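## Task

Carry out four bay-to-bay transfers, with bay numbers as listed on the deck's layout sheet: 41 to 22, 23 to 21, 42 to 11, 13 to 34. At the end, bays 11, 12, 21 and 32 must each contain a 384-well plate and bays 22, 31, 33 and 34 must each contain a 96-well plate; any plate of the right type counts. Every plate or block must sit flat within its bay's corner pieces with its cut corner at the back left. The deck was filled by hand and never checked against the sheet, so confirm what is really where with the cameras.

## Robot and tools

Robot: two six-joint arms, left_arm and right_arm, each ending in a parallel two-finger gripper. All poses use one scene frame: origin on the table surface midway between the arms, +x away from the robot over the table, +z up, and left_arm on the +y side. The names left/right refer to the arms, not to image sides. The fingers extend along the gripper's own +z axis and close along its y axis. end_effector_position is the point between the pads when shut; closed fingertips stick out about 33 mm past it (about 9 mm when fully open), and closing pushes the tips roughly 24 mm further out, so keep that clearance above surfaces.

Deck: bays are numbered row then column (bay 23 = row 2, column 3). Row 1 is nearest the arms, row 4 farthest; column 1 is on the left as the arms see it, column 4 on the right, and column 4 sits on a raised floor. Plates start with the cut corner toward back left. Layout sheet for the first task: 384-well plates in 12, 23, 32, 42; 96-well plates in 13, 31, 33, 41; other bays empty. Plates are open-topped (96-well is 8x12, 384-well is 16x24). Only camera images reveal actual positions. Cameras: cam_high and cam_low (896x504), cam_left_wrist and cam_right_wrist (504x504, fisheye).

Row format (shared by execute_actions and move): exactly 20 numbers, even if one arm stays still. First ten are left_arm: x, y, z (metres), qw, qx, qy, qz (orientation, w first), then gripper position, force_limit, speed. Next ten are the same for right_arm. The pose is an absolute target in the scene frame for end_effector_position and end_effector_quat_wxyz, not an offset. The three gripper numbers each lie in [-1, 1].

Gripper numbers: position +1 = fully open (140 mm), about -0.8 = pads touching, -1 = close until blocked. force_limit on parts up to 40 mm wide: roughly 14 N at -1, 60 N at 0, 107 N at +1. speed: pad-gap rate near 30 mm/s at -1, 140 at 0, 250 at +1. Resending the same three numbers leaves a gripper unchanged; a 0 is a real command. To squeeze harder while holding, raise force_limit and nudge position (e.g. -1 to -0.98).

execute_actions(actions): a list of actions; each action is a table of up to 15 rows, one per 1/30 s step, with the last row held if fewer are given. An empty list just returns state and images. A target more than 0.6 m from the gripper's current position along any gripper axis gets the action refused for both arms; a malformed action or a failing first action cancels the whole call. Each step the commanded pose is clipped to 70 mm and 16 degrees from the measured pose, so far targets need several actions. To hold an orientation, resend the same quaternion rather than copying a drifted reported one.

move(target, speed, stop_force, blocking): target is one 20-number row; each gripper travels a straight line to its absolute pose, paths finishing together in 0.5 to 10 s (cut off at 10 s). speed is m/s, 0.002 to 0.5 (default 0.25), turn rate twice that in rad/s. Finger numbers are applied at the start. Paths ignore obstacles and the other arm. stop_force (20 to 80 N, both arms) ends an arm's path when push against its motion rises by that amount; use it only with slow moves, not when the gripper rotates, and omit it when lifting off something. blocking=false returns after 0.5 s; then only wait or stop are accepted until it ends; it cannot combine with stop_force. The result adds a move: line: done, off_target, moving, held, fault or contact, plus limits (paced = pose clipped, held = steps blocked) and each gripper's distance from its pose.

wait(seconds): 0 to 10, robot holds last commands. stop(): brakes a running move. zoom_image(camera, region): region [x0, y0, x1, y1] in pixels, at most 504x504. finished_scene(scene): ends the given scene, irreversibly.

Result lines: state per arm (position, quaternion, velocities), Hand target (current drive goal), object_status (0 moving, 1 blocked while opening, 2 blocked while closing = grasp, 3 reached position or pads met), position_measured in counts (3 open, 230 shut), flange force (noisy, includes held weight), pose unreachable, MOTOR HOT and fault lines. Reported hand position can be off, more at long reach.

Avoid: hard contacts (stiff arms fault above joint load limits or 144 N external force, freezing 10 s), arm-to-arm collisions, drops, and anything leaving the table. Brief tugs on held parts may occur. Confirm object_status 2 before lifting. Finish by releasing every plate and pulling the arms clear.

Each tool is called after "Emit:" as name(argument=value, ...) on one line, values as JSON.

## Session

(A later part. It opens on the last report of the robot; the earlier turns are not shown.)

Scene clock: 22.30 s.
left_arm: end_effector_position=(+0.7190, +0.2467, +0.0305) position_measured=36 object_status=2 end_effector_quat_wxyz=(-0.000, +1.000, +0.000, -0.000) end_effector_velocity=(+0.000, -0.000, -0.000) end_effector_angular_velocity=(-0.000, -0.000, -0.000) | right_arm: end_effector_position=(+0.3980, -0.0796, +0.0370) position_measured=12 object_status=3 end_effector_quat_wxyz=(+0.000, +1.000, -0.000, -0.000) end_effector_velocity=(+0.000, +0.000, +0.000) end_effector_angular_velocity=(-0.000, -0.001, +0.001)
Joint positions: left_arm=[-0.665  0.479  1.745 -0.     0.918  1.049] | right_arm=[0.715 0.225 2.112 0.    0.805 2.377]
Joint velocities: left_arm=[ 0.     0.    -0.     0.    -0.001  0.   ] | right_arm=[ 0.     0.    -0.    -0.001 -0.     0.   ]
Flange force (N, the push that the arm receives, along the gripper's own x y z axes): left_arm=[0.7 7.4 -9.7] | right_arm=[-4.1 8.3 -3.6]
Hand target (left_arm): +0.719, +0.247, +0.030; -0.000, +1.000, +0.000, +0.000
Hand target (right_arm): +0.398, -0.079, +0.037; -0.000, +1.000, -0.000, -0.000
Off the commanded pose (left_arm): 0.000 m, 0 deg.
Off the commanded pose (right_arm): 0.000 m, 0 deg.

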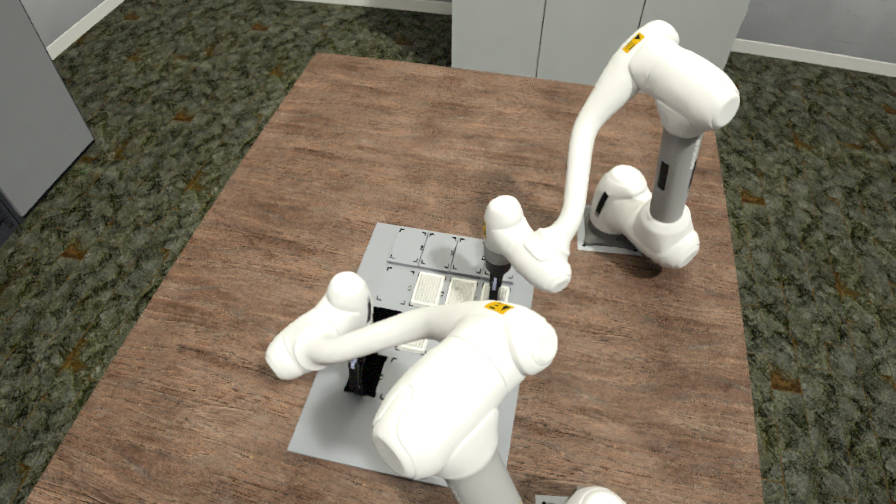

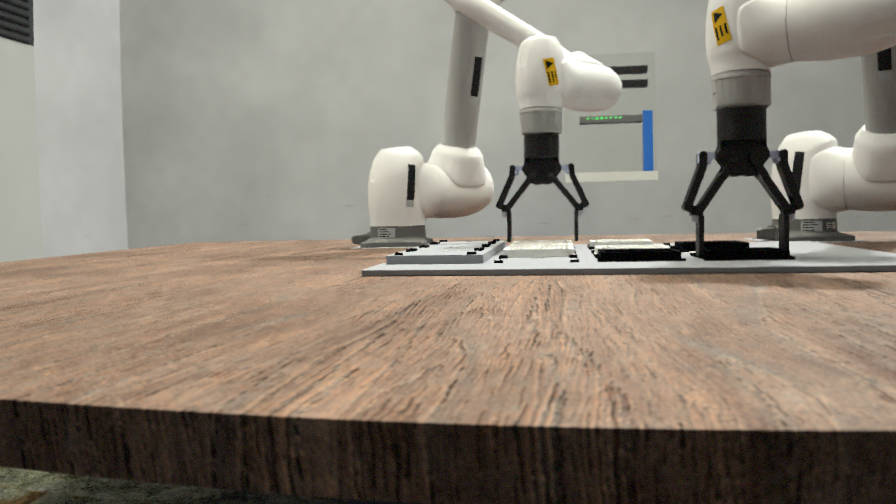

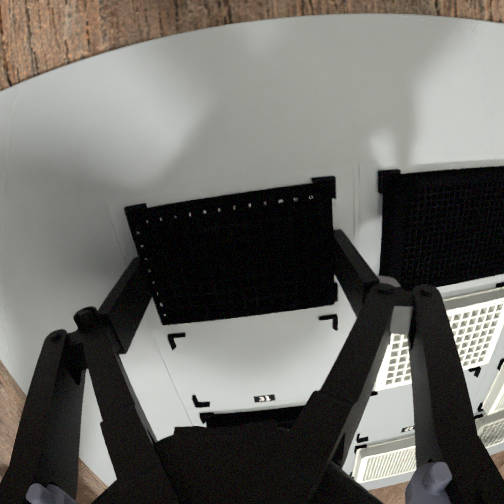

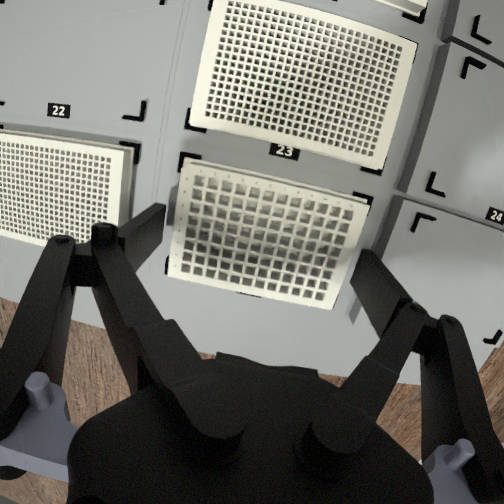

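Emit:
move(target=[0.719,0.2467,0.0313,0,1,0,0,-1,-0.2,-0.6,0.398,-0.0795,0.031,0,1,0,0,0.93,0,0], speed=0.015, stop_force=20)

Emit:
execute_actions(actions=[[[0.719,0.2467,0.0313,0,1,0,0,-1,-0.2,-0.6,0.398,-0.0795,0.031,0,1,0,0,-1,-0.2,-0.6]]])

Emit:
zoom_image(camera="cam_low", region=[480, 210, 620, 270])

Scene clock: 23.47 s.
left_arm: end_effector_position=(+0.7190, +0.2467, +0.0313) position_measured=37 object_status=2 end_effector_quat_wxyz=(-0.000, +1.000, -0.000, -0.000) end_effector_velocity=(+0.000, +0.000, +0.000) end_effector_angular_velocity=(-0.000, -0.001, -0.001) | right_arm: end_effector_position=(+0.3980, -0.0795, +0.0310) position_measured=12 object_status=3 end_effector_quat_wxyz=(+0.000, +1.000, +0.000, -0.000) end_effector_velocity=(-0.001, -0.001, -0.000) end_effector_angular_velocity=(-0.001, +0.001, -0.000)
Joint positions: left_arm=[-0.665  0.478  1.745  0.     0.919  1.049] | right_arm=[0.715 0.233 2.116 0.    0.793 2.377]
Joint velocities: left_arm=[ 0.    -0.    -0.     0.001 -0.001  0.001] | right_arm=[-0.001 -0.     0.001  0.     0.    -0.   ]
Flange force (N, the push that the arm receives, along the gripper's own x y z axes): left_arm=[3.7 7.4 0.3] | right_arm=[-0.5 7.3 -6.2]
Hand target (left_arm): +0.719, +0.247, +0.031; -0.000, +1.000, +0.000, +0.000
Hand target (right_arm): +0.398, -0.079, +0.031; +0.000, +1.000, -0.000, +0.000
Off the commanded pose (left_arm): 0.000 m, 0 deg.
Off the commanded pose (right_arm): 0.000 m, 0 deg.
move: done

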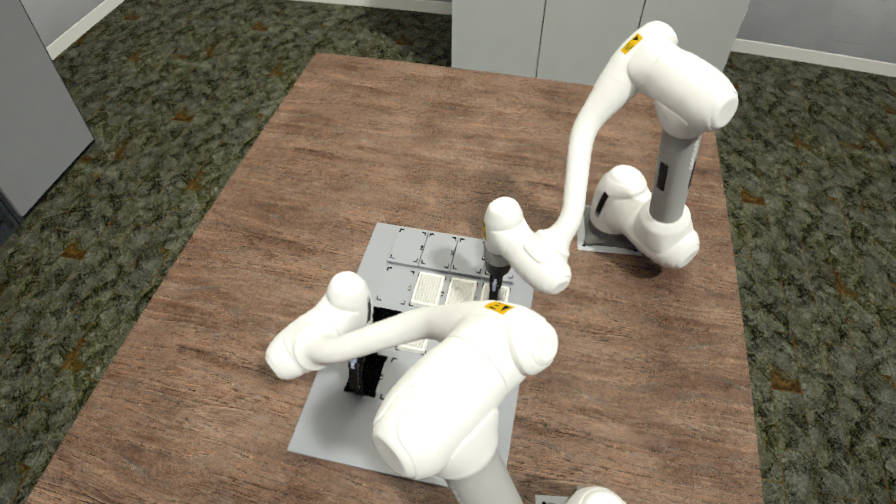

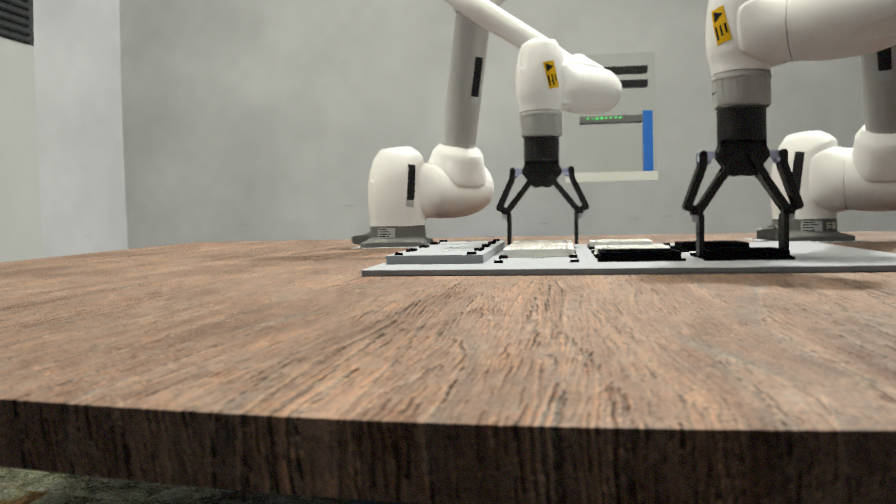

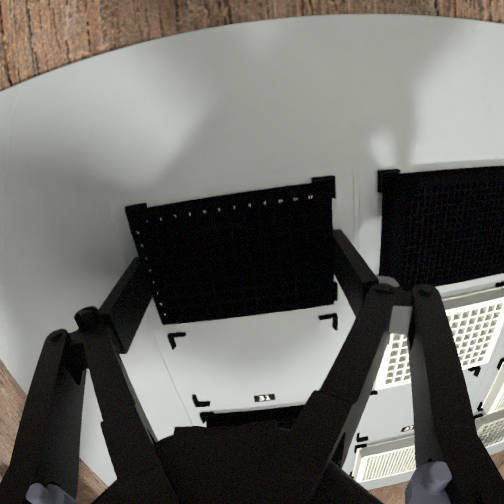

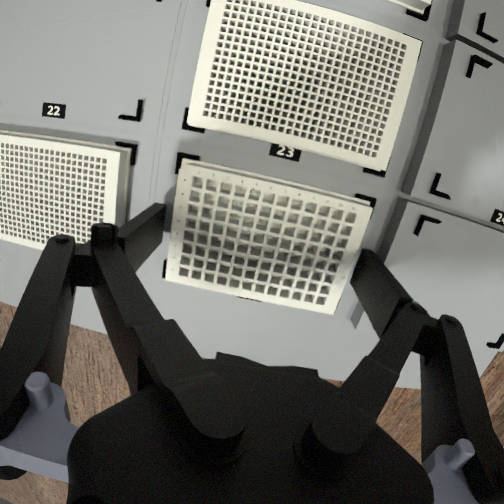

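Scene clock: 23.97 s.
left_arm: end_effector_position=(+0.7190, +0.2467, +0.0313) position_measured=37 object_status=2 end_effector_quat_wxyz=(-0.000, +1.000, -0.000, +0.000) end_effector_velocity=(-0.000, +0.000, -0.000) end_effector_angular_velocity=(+0.000, +0.001, +0.001) | right_arm: end_effector_position=(+0.3980, -0.0796, +0.0310) position_measured=38 object_status=2 end_effector_quat_wxyz=(+0.000, +1.000, +0.000, -0.000) end_effector_velocity=(+0.001, -0.000, +0.001) end_effector_angular_velocity=(+0.000, -0.002, -0.000)
Joint positions: left_arm=[-0.665  0.478  1.745  0.     0.919  1.049] | right_arm=[ 0.715  0.233  2.116 -0.     0.793  2.377]
Joint velocities: left_arm=[ 0.001  0.    -0.    -0.     0.001 -0.   ] | right_arm=[-0.001 -0.001 -0.    -0.001 -0.     0.001]
Flange force (N, the push that the arm receives, along the gripper's own x y z axes): left_arm=[0.6 7.0 0.0] | right_arm=[-5.3 21.8 -49.8]
Hand target (left_arm): +0.719, +0.247, +0.031; -0.000, +1.000, +0.000, +0.000
Hand target (right_arm): +0.398, -0.080, +0.031; +0.000, +1.000, -0.000, +0.000
Off the commanded pose (left_arm): 0.000 m, 0 deg.
Off the commanded pose (right_arm): 0.000 m, 0 deg.

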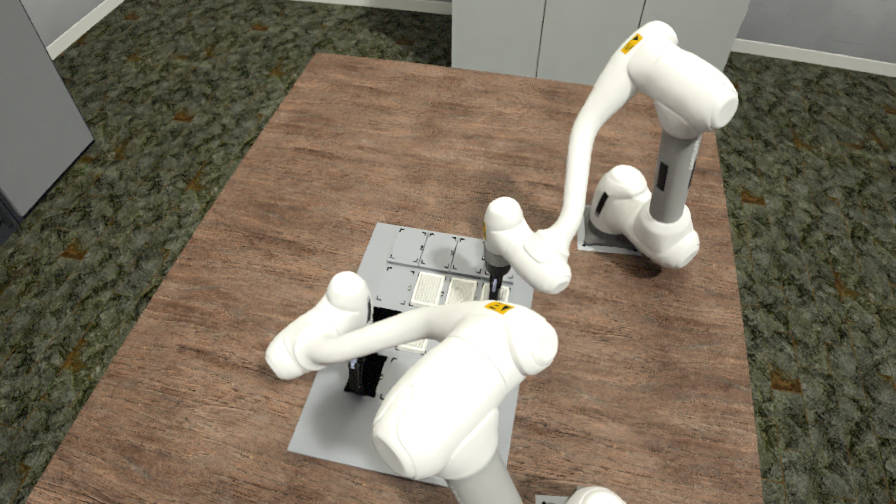

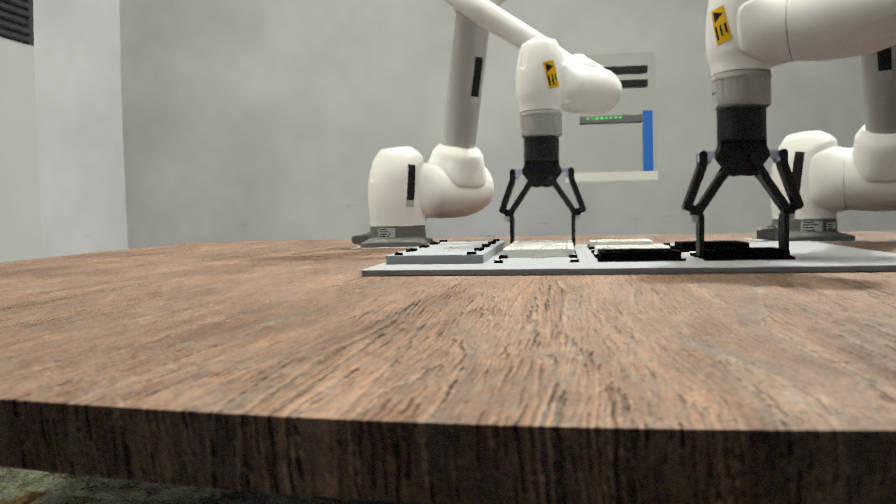

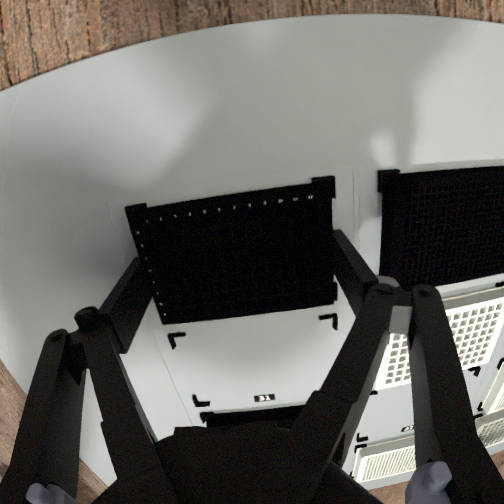

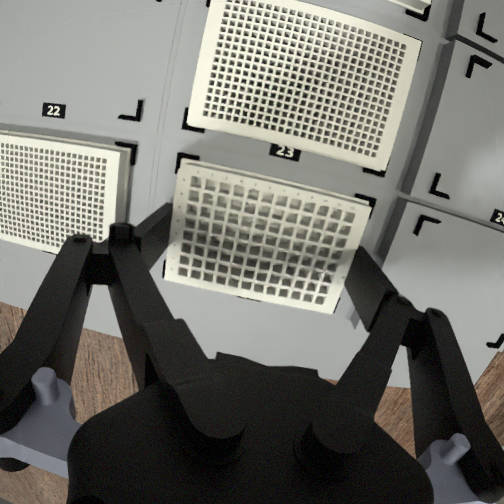

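Region (480, 210, 620, 270) of cam_low's 896x504 image, scaled by 3.600, with more detail than that image has; it fills the top 216 rows of this view, and the rest is white.

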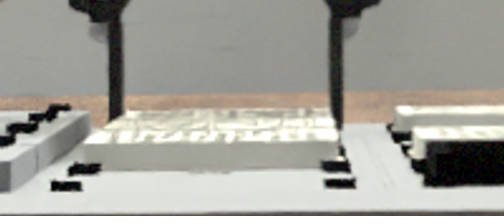

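Emit:
execute_actions(actions=[[[0.719,0.2466,0.0316,0,1,0,0,-0.98,-0.2,-0.6,0.398,-0.0798,0.0315,0,1,0,0,-1,-0.2,-0.6],[0.719,0.2466,0.032,0,1,0,0,-0.98,-0.2,-0.6,0.398,-0.080,0.032,0,1,0,0,-1,-0.2,-0.6],[0.719,0.2466,0.033,0,1,0,0,-0.98,-0.2,-0.6,0.398,-0.080,0.033,0,1,0,0,-1,-0.2,-0.6],[0.719,0.2466,0.035,0,1,0,0,-0.98,-0.2,-0.6,0.398,-0.080,0.035,0,1,0,0,-1,-0.2,-0.6],[0.719,0.2466,0.038,0,1,0,0,-0.98,-0.2,-0.6,0.398,-0.080,0.038,0,1,0,0,-1,-0.2,-0.6],[0.719,0.2466,0.040,0,1,0,0,-0.98,-0.2,-0.6,0.398,-0.080,0.042,0,1,0,0,-1,-0.2,-0.6],[0.719,0.2466,0.042,0,1,0,0,-0.98,-0.2,-0.6,0.398,-0.080,0.046,0,1,0,0,-1,-0.2,-0.6],[0.719,0.2466,0.042,0,1,0,0,-0.98,-0.2,-0.6,0.398,-0.080,0.050,0,1,0,0,-1,-0.2,-0.6],[0.719,0.2466,0.042,0,1,0,0,-0.98,-0.2,-0.6,0.398,-0.080,0.054,0,1,0,0,-1,-0.2,-0.6],[0.719,0.2466,0.042,0,1,0,0,-0.98,-0.2,-0.6,0.398,-0.080,0.057,0,1,0,0,-1,-0.2,-0.6]]])

Emit:
move(target=[0.612,0.2466,0.042,0,1,0,0,-0.98,-0.2,-0.6,0.612,-0.243,0.057,0,1,0,0,-1,-0.2,-0.6], speed=0.25)

Emit:
zoom_image(camera="cam_right_wrist", region=[100, 90, 460, 370])

Scene clock: 25.20 s.
left_arm: end_effector_position=(+0.7191, +0.2466, +0.0421) position_measured=37 object_status=2 end_effector_quat_wxyz=(+0.000, +1.000, +0.000, +0.000) end_effector_velocity=(-0.000, -0.000, +0.000) end_effector_angular_velocity=(+0.000, +0.000, -0.000) | right_arm: end_effector_position=(+0.3980, -0.0800, +0.0570) position_measured=39 object_status=2 end_effector_quat_wxyz=(-0.000, +1.000, -0.000, +0.000) end_effector_velocity=(+0.000, +0.000, +0.000) end_effector_angular_velocity=(+0.000, -0.000, -0.000)
Joint positions: left_arm=[-0.666  0.468  1.738  0.     0.936  1.049] | right_arm=[0.715 0.199 2.097 0.    0.846 2.376]
Joint velocities: left_arm=[-0. -0. -0.  0.  0. -0.] | right_arm=[-0. -0. -0.  0.  0.  0.]
Flange force (N, the push that the arm receives, along the gripper's own x y z axes): left_arm=[6.7 1.3 1.6] | right_arm=[-1.1 9.1 -7.0]
Hand target (left_arm): +0.719, +0.247, +0.042; -0.000, +1.000, +0.000, +0.000
Hand target (right_arm): +0.398, -0.080, +0.057; -0.000, +1.000, +0.000, -0.000
Off the commanded pose (left_arm): 0.000 m, 0 deg.
Off the commanded pose (right_arm): 0.000 m, 0 deg.

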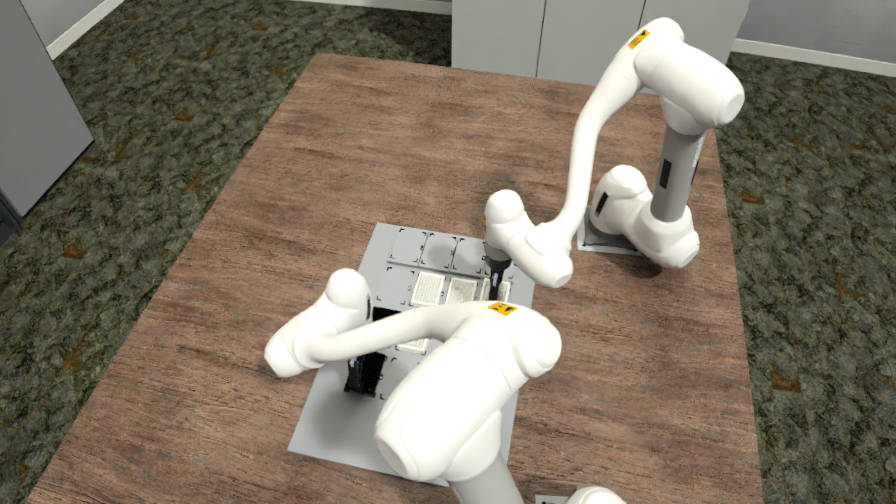

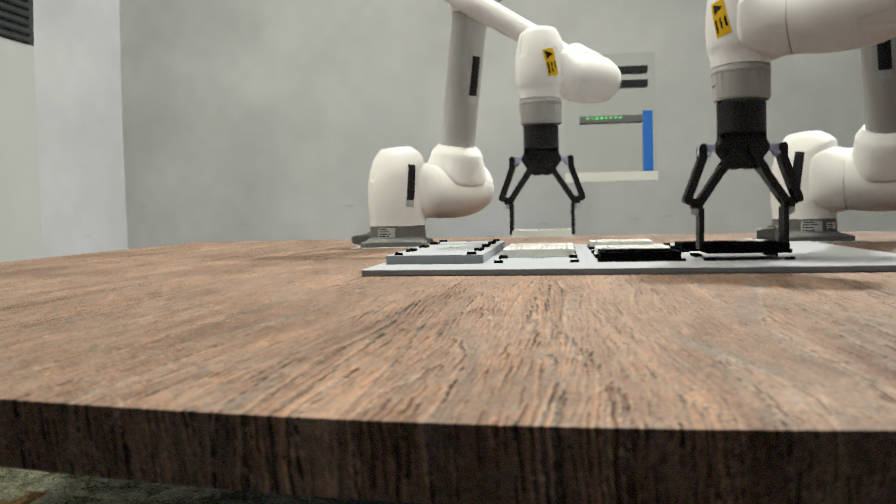

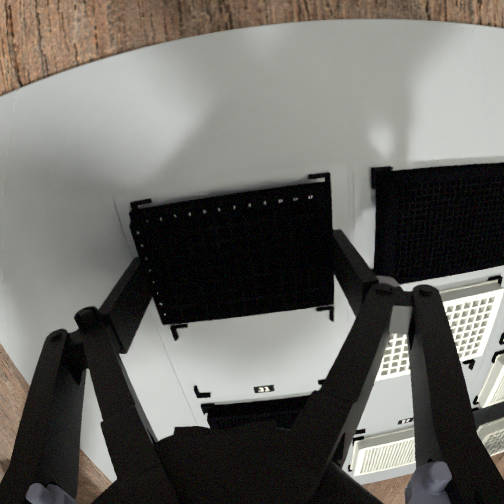

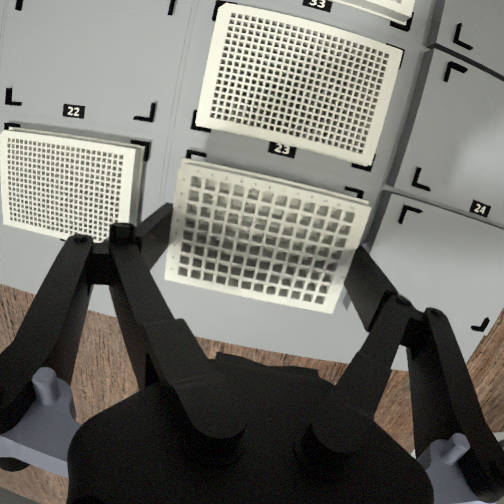

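Scene clock: 26.63 s.
left_arm: end_effector_position=(+0.6120, +0.2465, +0.0420) position_measured=37 object_status=2 end_effector_quat_wxyz=(+0.000, +1.000, +0.000, -0.000) end_effector_velocity=(-0.000, -0.000, +0.000) end_effector_angular_velocity=(+0.000, -0.000, -0.002) | right_arm: end_effector_position=(+0.6125, -0.2430, +0.0571) position_measured=39 object_status=2 end_effector_quat_wxyz=(+0.001, +1.000, -0.000, +0.000) end_effector_velocity=(+0.001, -0.000, +0.000) end_effector_angular_velocity=(+0.000, -0.000, -0.001)
Joint positions: left_arm=[-0.749  0.345  1.929 -0.     0.868  0.966] | right_arm=[ 0.272  0.302  1.956 -0.002  0.883  1.935]
Joint velocities: left_arm=[-0.    -0.     0.     0.    -0.     0.001] | right_arm=[-0.001  0.    -0.001 -0.     0.     0.   ]
Flange force (N, the push that the arm receives, along the gripper's own x y z axes): left_arm=[4.8 0.2 -0.4] | right_arm=[-0.4 9.0 -1.4]
Hand target (left_arm): +0.612, +0.247, +0.042; +0.000, +1.000, -0.000, +0.000
Hand target (right_arm): +0.612, -0.243, +0.057; +0.001, +1.000, +0.000, +0.000
Off the commanded pose (left_arm): 0.000 m, 0 deg.
Off the commanded pose (right_arm): 0.000 m, 0 deg.
move: done

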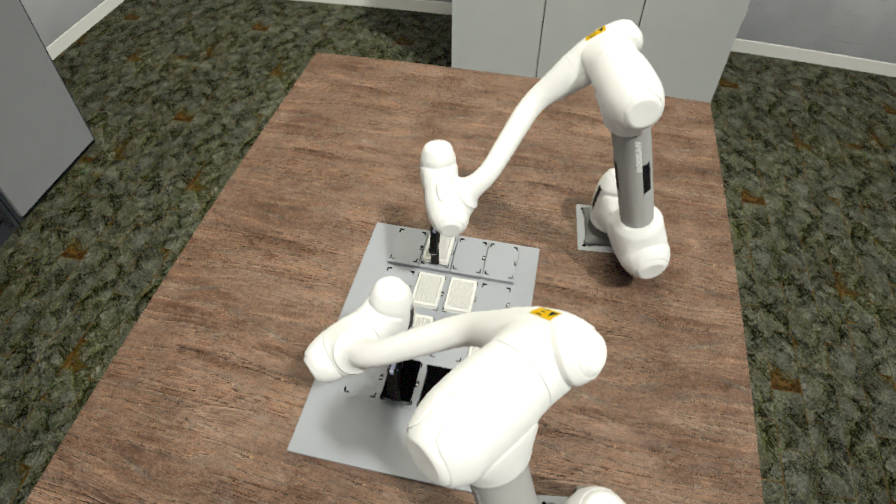

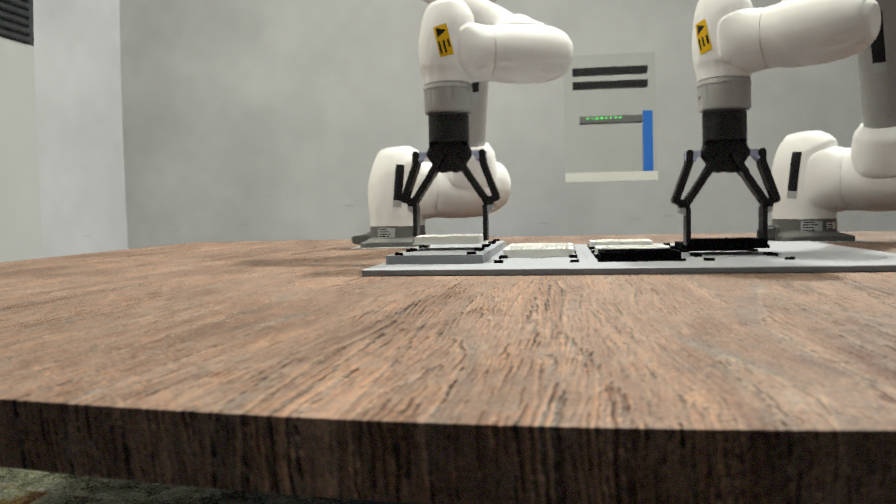

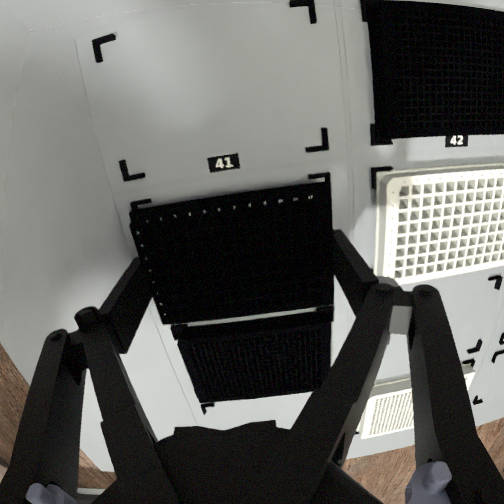

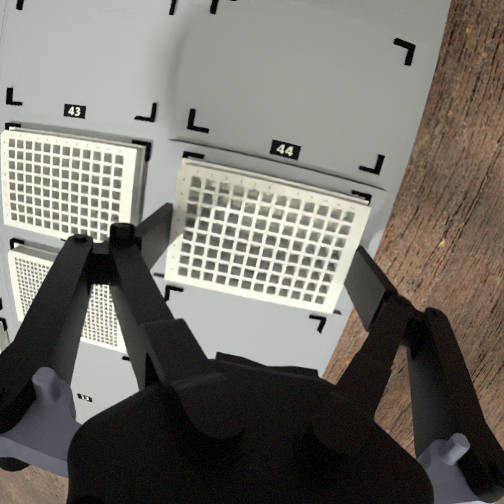

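Region (100, 90, 460, 370) of cam_right_wrist's 504x504 image, scaled by 1.400, with more detail than that image has.

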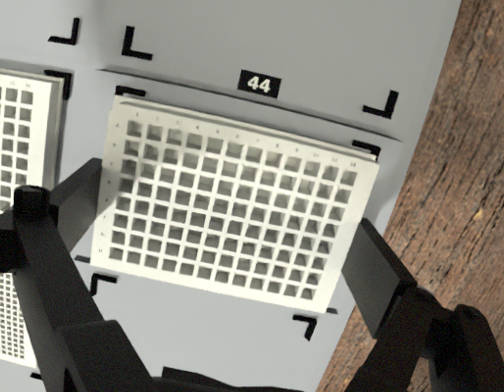

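Emit:
move(target=[0.612,0.2466,0.0305,0,1,0,0,-0.98,-0.2,-0.6,0.612,-0.244,0.050,0,1,0,0,-1,-0.2,-0.6], speed=0.015, stop_force=20)

Emit:
zoom_image(camera="cam_right_wrist", region=[150, 110, 400, 240])

Scene clock: 28.10 s.
left_arm: end_effector_position=(+0.6120, +0.2466, +0.0305) position_measured=37 object_status=2 end_effector_quat_wxyz=(+0.000, +1.000, -0.000, +0.000) end_effector_velocity=(-0.000, +0.000, -0.000) end_effector_angular_velocity=(+0.001, +0.001, -0.000) | right_arm: end_effector_position=(+0.6120, -0.2440, +0.0500) position_measured=39 object_status=2 end_effector_quat_wxyz=(+0.000, +1.000, -0.000, -0.000) end_effector_velocity=(-0.000, +0.000, +0.000) end_effector_angular_velocity=(-0.000, -0.000, +0.001)
Joint positions: left_arm=[-0.749  0.358  1.936 -0.     0.847  0.965] | right_arm=[ 0.27   0.309  1.963 -0.     0.87   1.932]
Joint velocities: left_arm=[0.    0.    0.    0.    0.001 0.001] | right_arm=[ 0.001 -0.001  0.    -0.     0.     0.   ]
Flange force (N, the push that the arm receives, along the gripper's own x y z axes): left_arm=[5.0 1.0 -7.4] | right_arm=[-6.5 9.8 -5.1]
Hand target (left_arm): +0.612, +0.247, +0.031; +0.000, +1.000, -0.000, -0.000
Hand target (right_arm): +0.612, -0.244, +0.050; +0.000, +1.000, -0.000, +0.000
Off the commanded pose (left_arm): 0.000 m, 0 deg.
Off the commanded pose (right_arm): 0.000 m, 0 deg.
move: done

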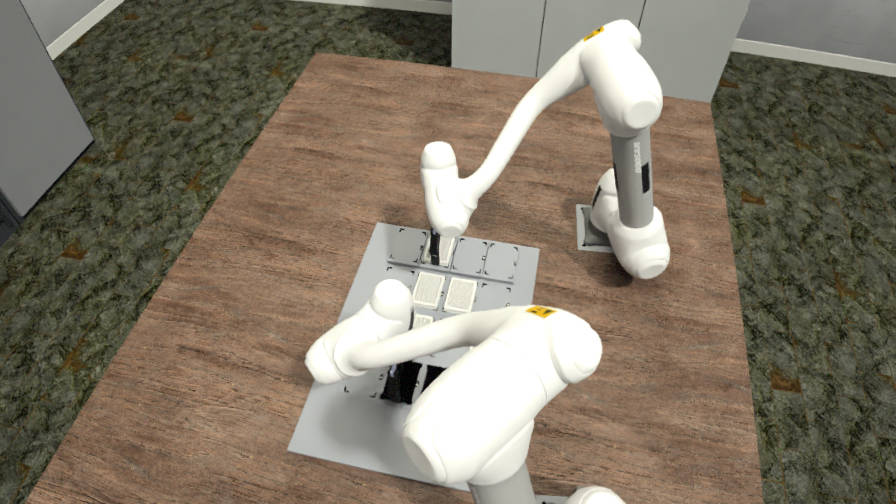

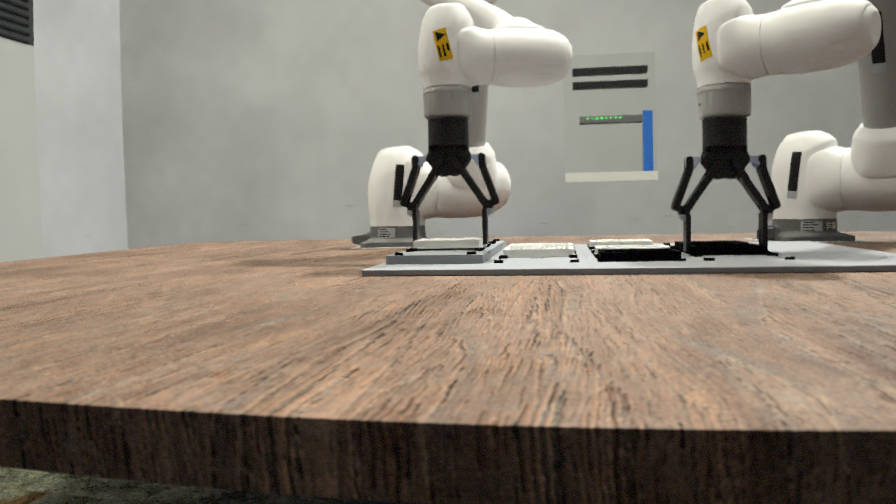

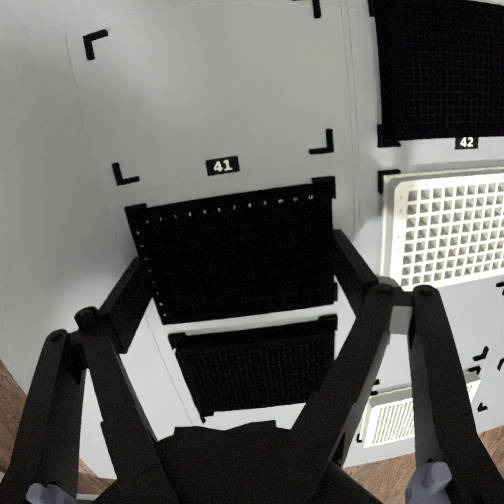

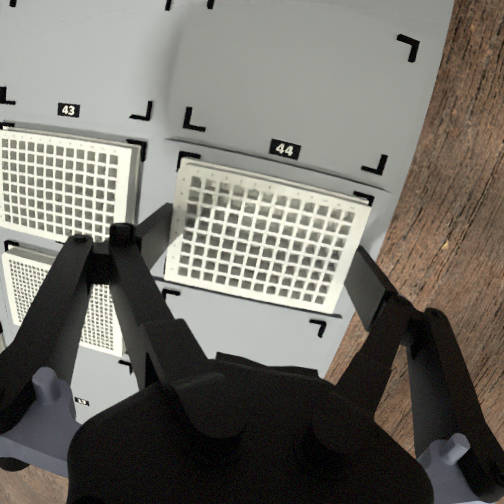

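Region (150, 110, 400, 240) of cam_right_wrist's 504x504 image, scaled by 2.016, with more detail than that image has; it fills the top 262 rows of this view, and the rest is white.

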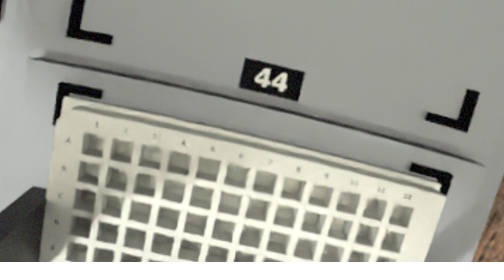

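Emit:
move(target=[0.612,0.2466,0.0305,0,1,0,0,1,-0.2,0,0.6125,-0.2436,0.040,0,1,0,0,-1,-0.2,-0.6], speed=0.01, stop_force=20)

Emit:
zoom_image(camera="cam_right_wrist", region=[150, 110, 400, 330])

Scene clock: 30.27 s.
left_arm: end_effector_position=(+0.6120, +0.2466, +0.0305) position_measured=3 object_status=3 end_effector_quat_wxyz=(-0.000, +1.000, -0.000, -0.000) end_effector_velocity=(+0.000, +0.001, +0.000) end_effector_angular_velocity=(+0.000, +0.000, +0.001) | right_arm: end_effector_position=(+0.6122, -0.2439, +0.0461) position_measured=39 object_status=2 end_effector_quat_wxyz=(+0.000, +1.000, -0.000, -0.000) end_effector_velocity=(-0.000, -0.000, +0.000) end_effector_angular_velocity=(-0.000, +0.001, -0.001)
Joint positions: left_arm=[-0.749  0.358  1.936  0.     0.847  0.965] | right_arm=[ 0.27   0.314  1.965 -0.     0.863  1.932]
Joint velocities: left_arm=[ 0.001 -0.001 -0.    -0.     0.001 -0.   ] | right_arm=[-0.    -0.    -0.     0.     0.001  0.   ]
Flange force (N, the push that the arm receives, along the gripper's own x y z axes): left_arm=[5.9 3.4 3.2] | right_arm=[-7.0 10.0 -29.1]
Hand target (left_arm): +0.612, +0.247, +0.030; +0.000, +1.000, -0.000, -0.000
Hand target (right_arm): +0.612, -0.244, +0.046; -0.000, +1.000, -0.000, +0.000
Off the commanded pose (left_arm): 0.000 m, 0 deg.
Off the commanded pose (right_arm): 0.006 m, 0 deg.
move: contact (right_arm)

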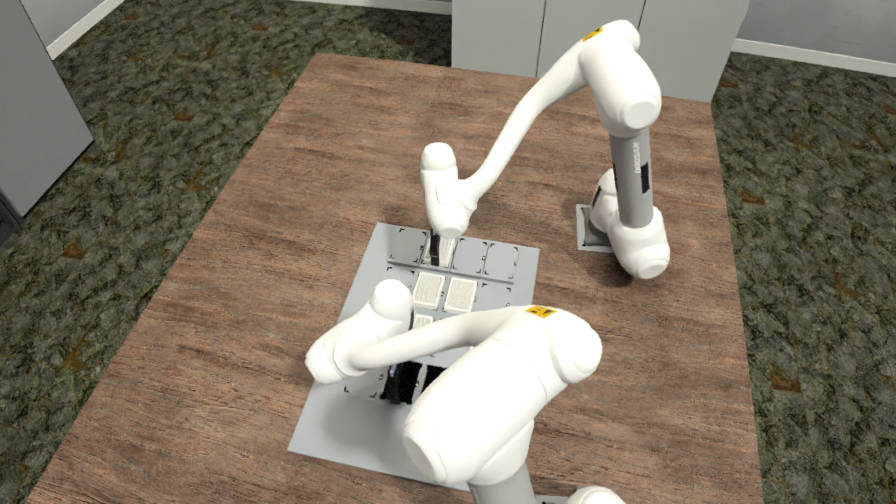

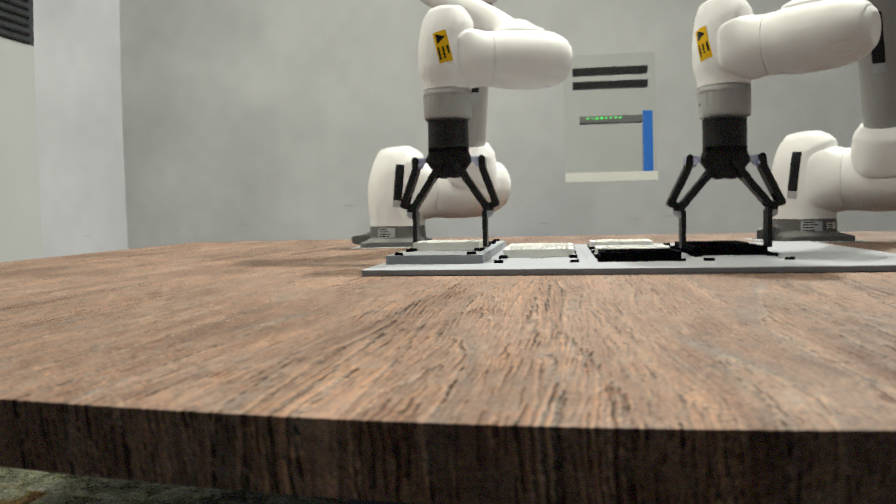

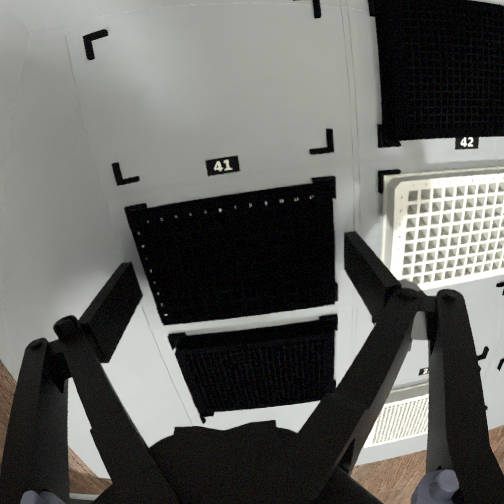

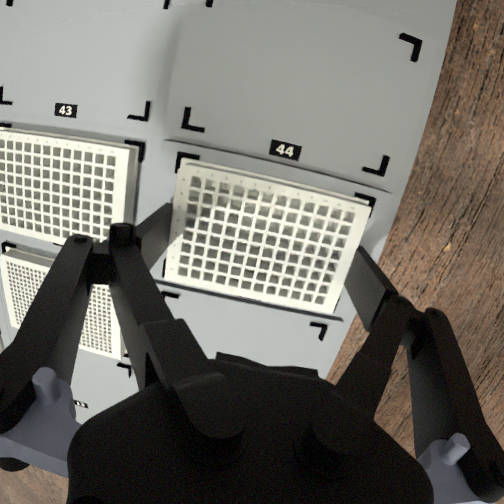

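Region (150, 110, 400, 330) of cam_right_wrist's 504x504 image, scaled by 2.016, with more detail than that image has; it fills the top 444 rows of this view, and the rest is white.

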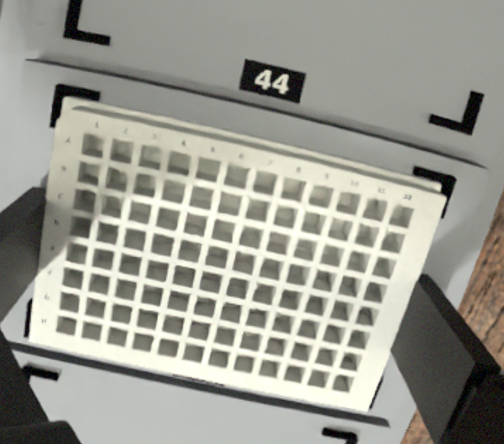

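Emit:
execute_actions(actions=[[[0.612,0.2466,0.032,0,1,0,0,1,-0.2,0,0.6122,-0.2439,0.0465,0,1,0,0,1,-0.2,0],[0.612,0.2466,0.035,0,1,0,0,1,-0.2,0,0.6122,-0.2439,0.0465,0,1,0,0,1,-0.2,0],[0.612,0.2466,0.038,0,1,0,0,1,-0.2,0,0.6122,-0.2439,0.0465,0,1,0,0,1,-0.2,0],[0.612,0.2466,0.042,0,1,0,0,1,-0.2,0,0.6122,-0.2439,0.0465,0,1,0,0,1,-0.2,0],[0.612,0.2466,0.042,0,1,0,0,1,-0.2,0,0.6122,-0.2439,0.0465,0,1,0,0,1,-0.2,0],[0.612,0.2466,0.042,0,1,0,0,1,-0.2,0,0.6122,-0.2439,0.0465,0,1,0,0,1,-0.2,0],[0.612,0.2466,0.042,0,1,0,0,1,-0.2,0,0.6122,-0.2439,0.050,0,1,0,0,1,-0.2,0],[0.612,0.2466,0.042,0,1,0,0,1,-0.2,0,0.6122,-0.2439,0.055,0,1,0,0,1,-0.2,0],[0.612,0.2466,0.042,0,1,0,0,1,-0.2,0,0.6122,-0.2439,0.065,0,1,0,0,1,-0.2,0]]])

Emit:
zoom_image(camera="cam_low", region=[370, 210, 530, 280])

Emit:
move(target=[0.612,0.083,0.042,0,1,0,0,1,-0.2,0,0.55,-0.5,0.15,0,1,0,0,1,-0.2,0], speed=0.3)

Scene clock: 31.83 s.
left_arm: end_effector_position=(+0.6120, +0.2466, +0.0420) position_measured=3 object_status=3 end_effector_quat_wxyz=(+0.000, +1.000, +0.000, +0.000) end_effector_velocity=(+0.000, +0.000, +0.000) end_effector_angular_velocity=(-0.001, -0.001, +0.000) | right_arm: end_effector_position=(+0.6123, -0.2438, +0.0652) position_measured=3 object_status=3 end_effector_quat_wxyz=(-0.000, +1.000, -0.000, +0.000) end_effector_velocity=(-0.001, -0.001, -0.000) end_effector_angular_velocity=(+0.000, +0.002, -0.001)
Joint positions: left_arm=[-0.749  0.345  1.929  0.     0.868  0.965] | right_arm=[0.27  0.293 1.951 0.    0.897 1.932]
Joint velocities: left_arm=[ 0.    -0.001  0.    -0.    -0.001 -0.   ] | right_arm=[-0.001  0.     0.001  0.001  0.    -0.   ]
Flange force (N, the push that the arm receives, along the gripper's own x y z axes): left_arm=[1.4 3.8 2.5] | right_arm=[-5.7 6.8 -2.7]
Hand target (left_arm): +0.612, +0.247, +0.042; -0.000, +1.000, +0.000, +0.000
Hand target (right_arm): +0.612, -0.244, +0.065; -0.000, +1.000, +0.000, -0.000
Off the commanded pose (left_arm): 0.000 m, 0 deg.
Off the commanded pose (right_arm): 0.000 m, 0 deg.

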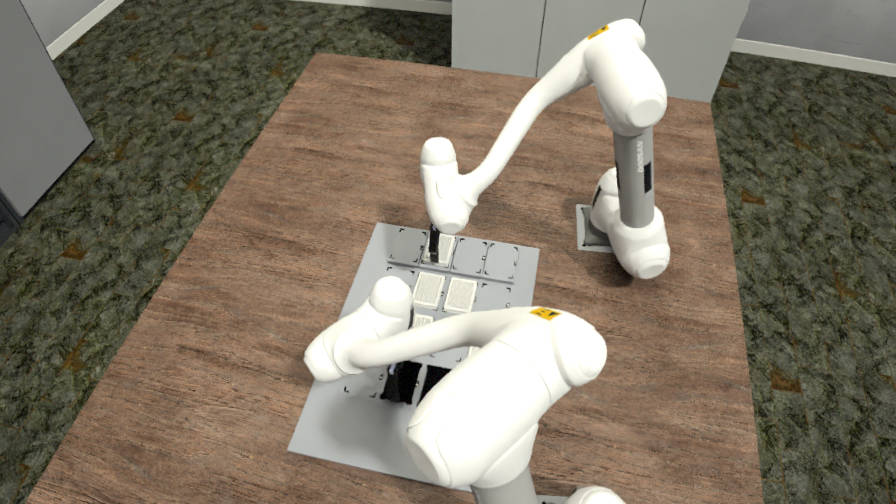

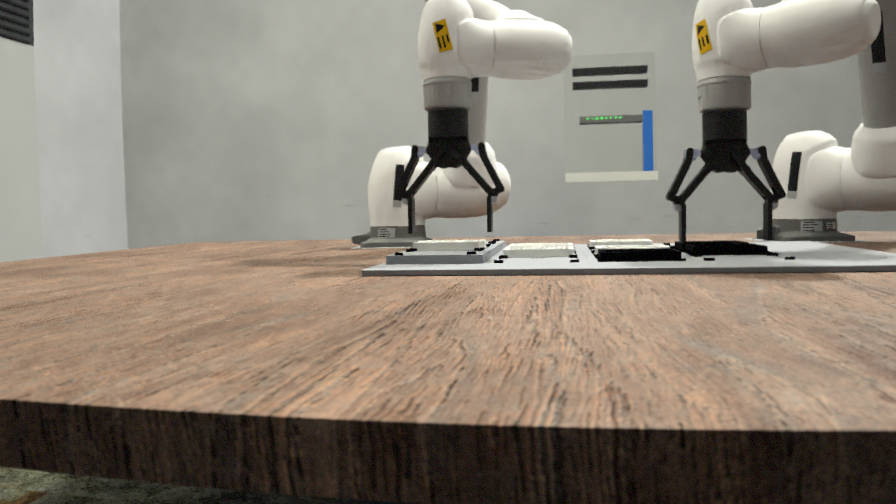

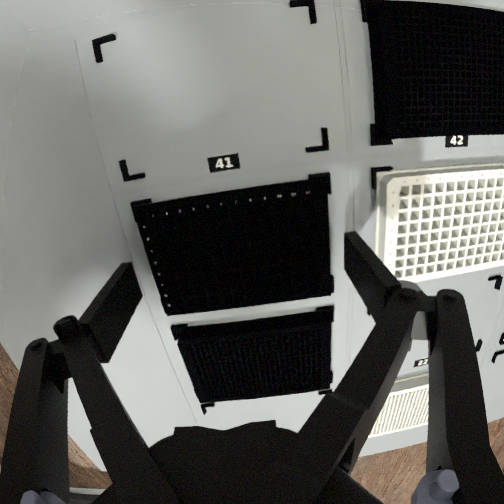

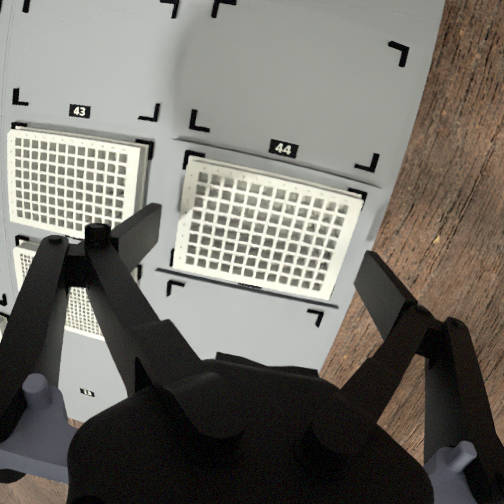

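Region (370, 210, 530, 280) of cam_low's 896x504 image, scaled by 3.150, with more detail than that image has; it fills the top 220 rows of this view, and the rest is white.

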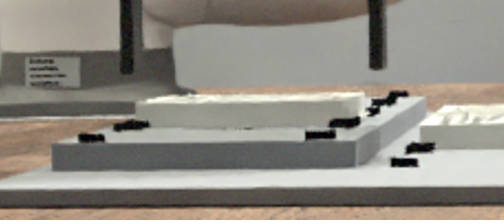

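Scene clock: 33.17 s.
left_arm: end_effector_position=(+0.6121, +0.0830, +0.0420) position_measured=3 object_status=3 end_effector_quat_wxyz=(+0.000, +1.000, +0.000, +0.000) end_effector_velocity=(+0.000, +0.001, -0.001) end_effector_angular_velocity=(+0.001, +0.001, +0.001) | right_arm: end_effector_position=(+0.5503, -0.5005, +0.1498) position_measured=3 object_status=3 end_effector_quat_wxyz=(+0.001, +1.000, -0.000, +0.000) end_effector_velocity=(+0.001, +0.000, +0.002) end_effector_angular_velocity=(+0.000, -0.003, +0.001)
Joint positions: left_arm=[-0.932  0.475  1.725 -0.     0.941  0.782] | right_arm=[-0.172  0.037  2.079 -0.001  1.026  1.491]
Joint velocities: left_arm=[ 0.001  0.001 -0.     0.001  0.001 -0.   ] | right_arm=[ 0.001 -0.002 -0.001  0.    -0.    -0.   ]
Flange force (N, the push that the arm receives, along the gripper's own x y z axes): left_arm=[6.4 5.6 2.4] | right_arm=[-3.6 1.0 -0.7]
Hand target (left_arm): +0.612, +0.083, +0.042; +0.000, +1.000, +0.000, +0.000
Hand target (right_arm): +0.550, -0.500, +0.150; +0.001, +1.000, +0.000, +0.000
Off the commanded pose (left_arm): 0.000 m, 0 deg.
Off the commanded pose (right_arm): 0.001 m, 0 deg.
move: done

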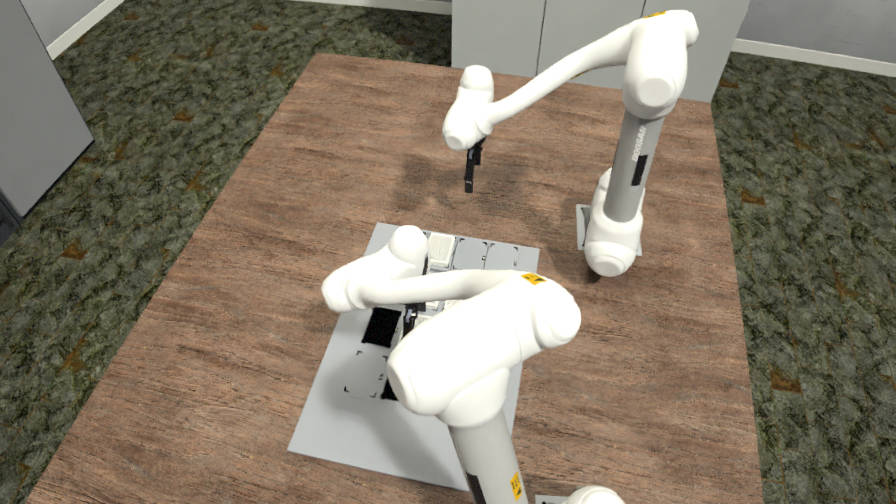

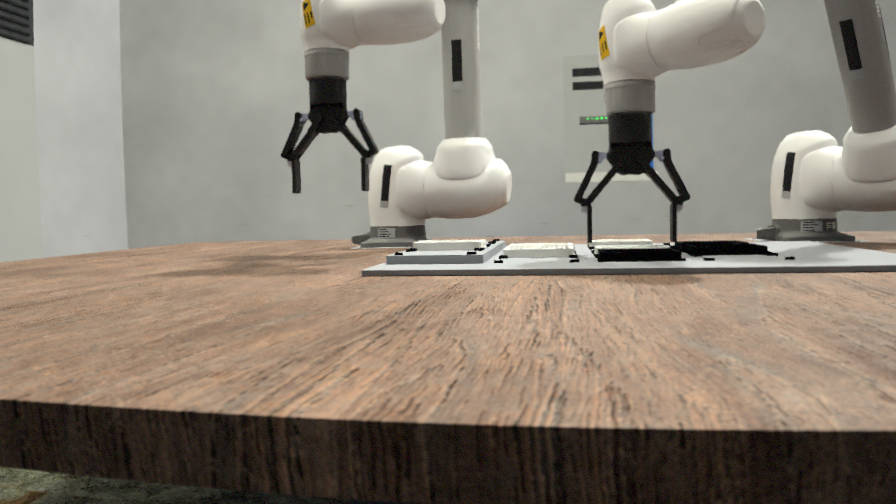

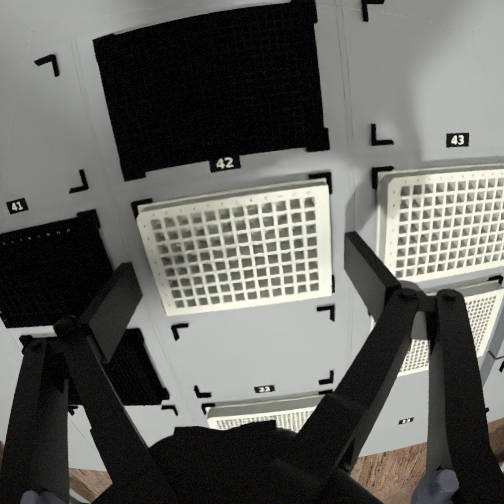

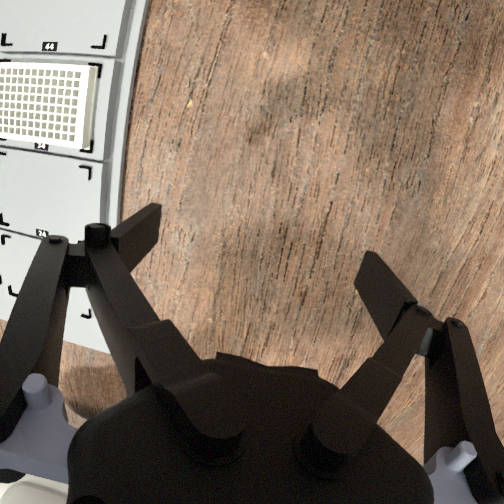

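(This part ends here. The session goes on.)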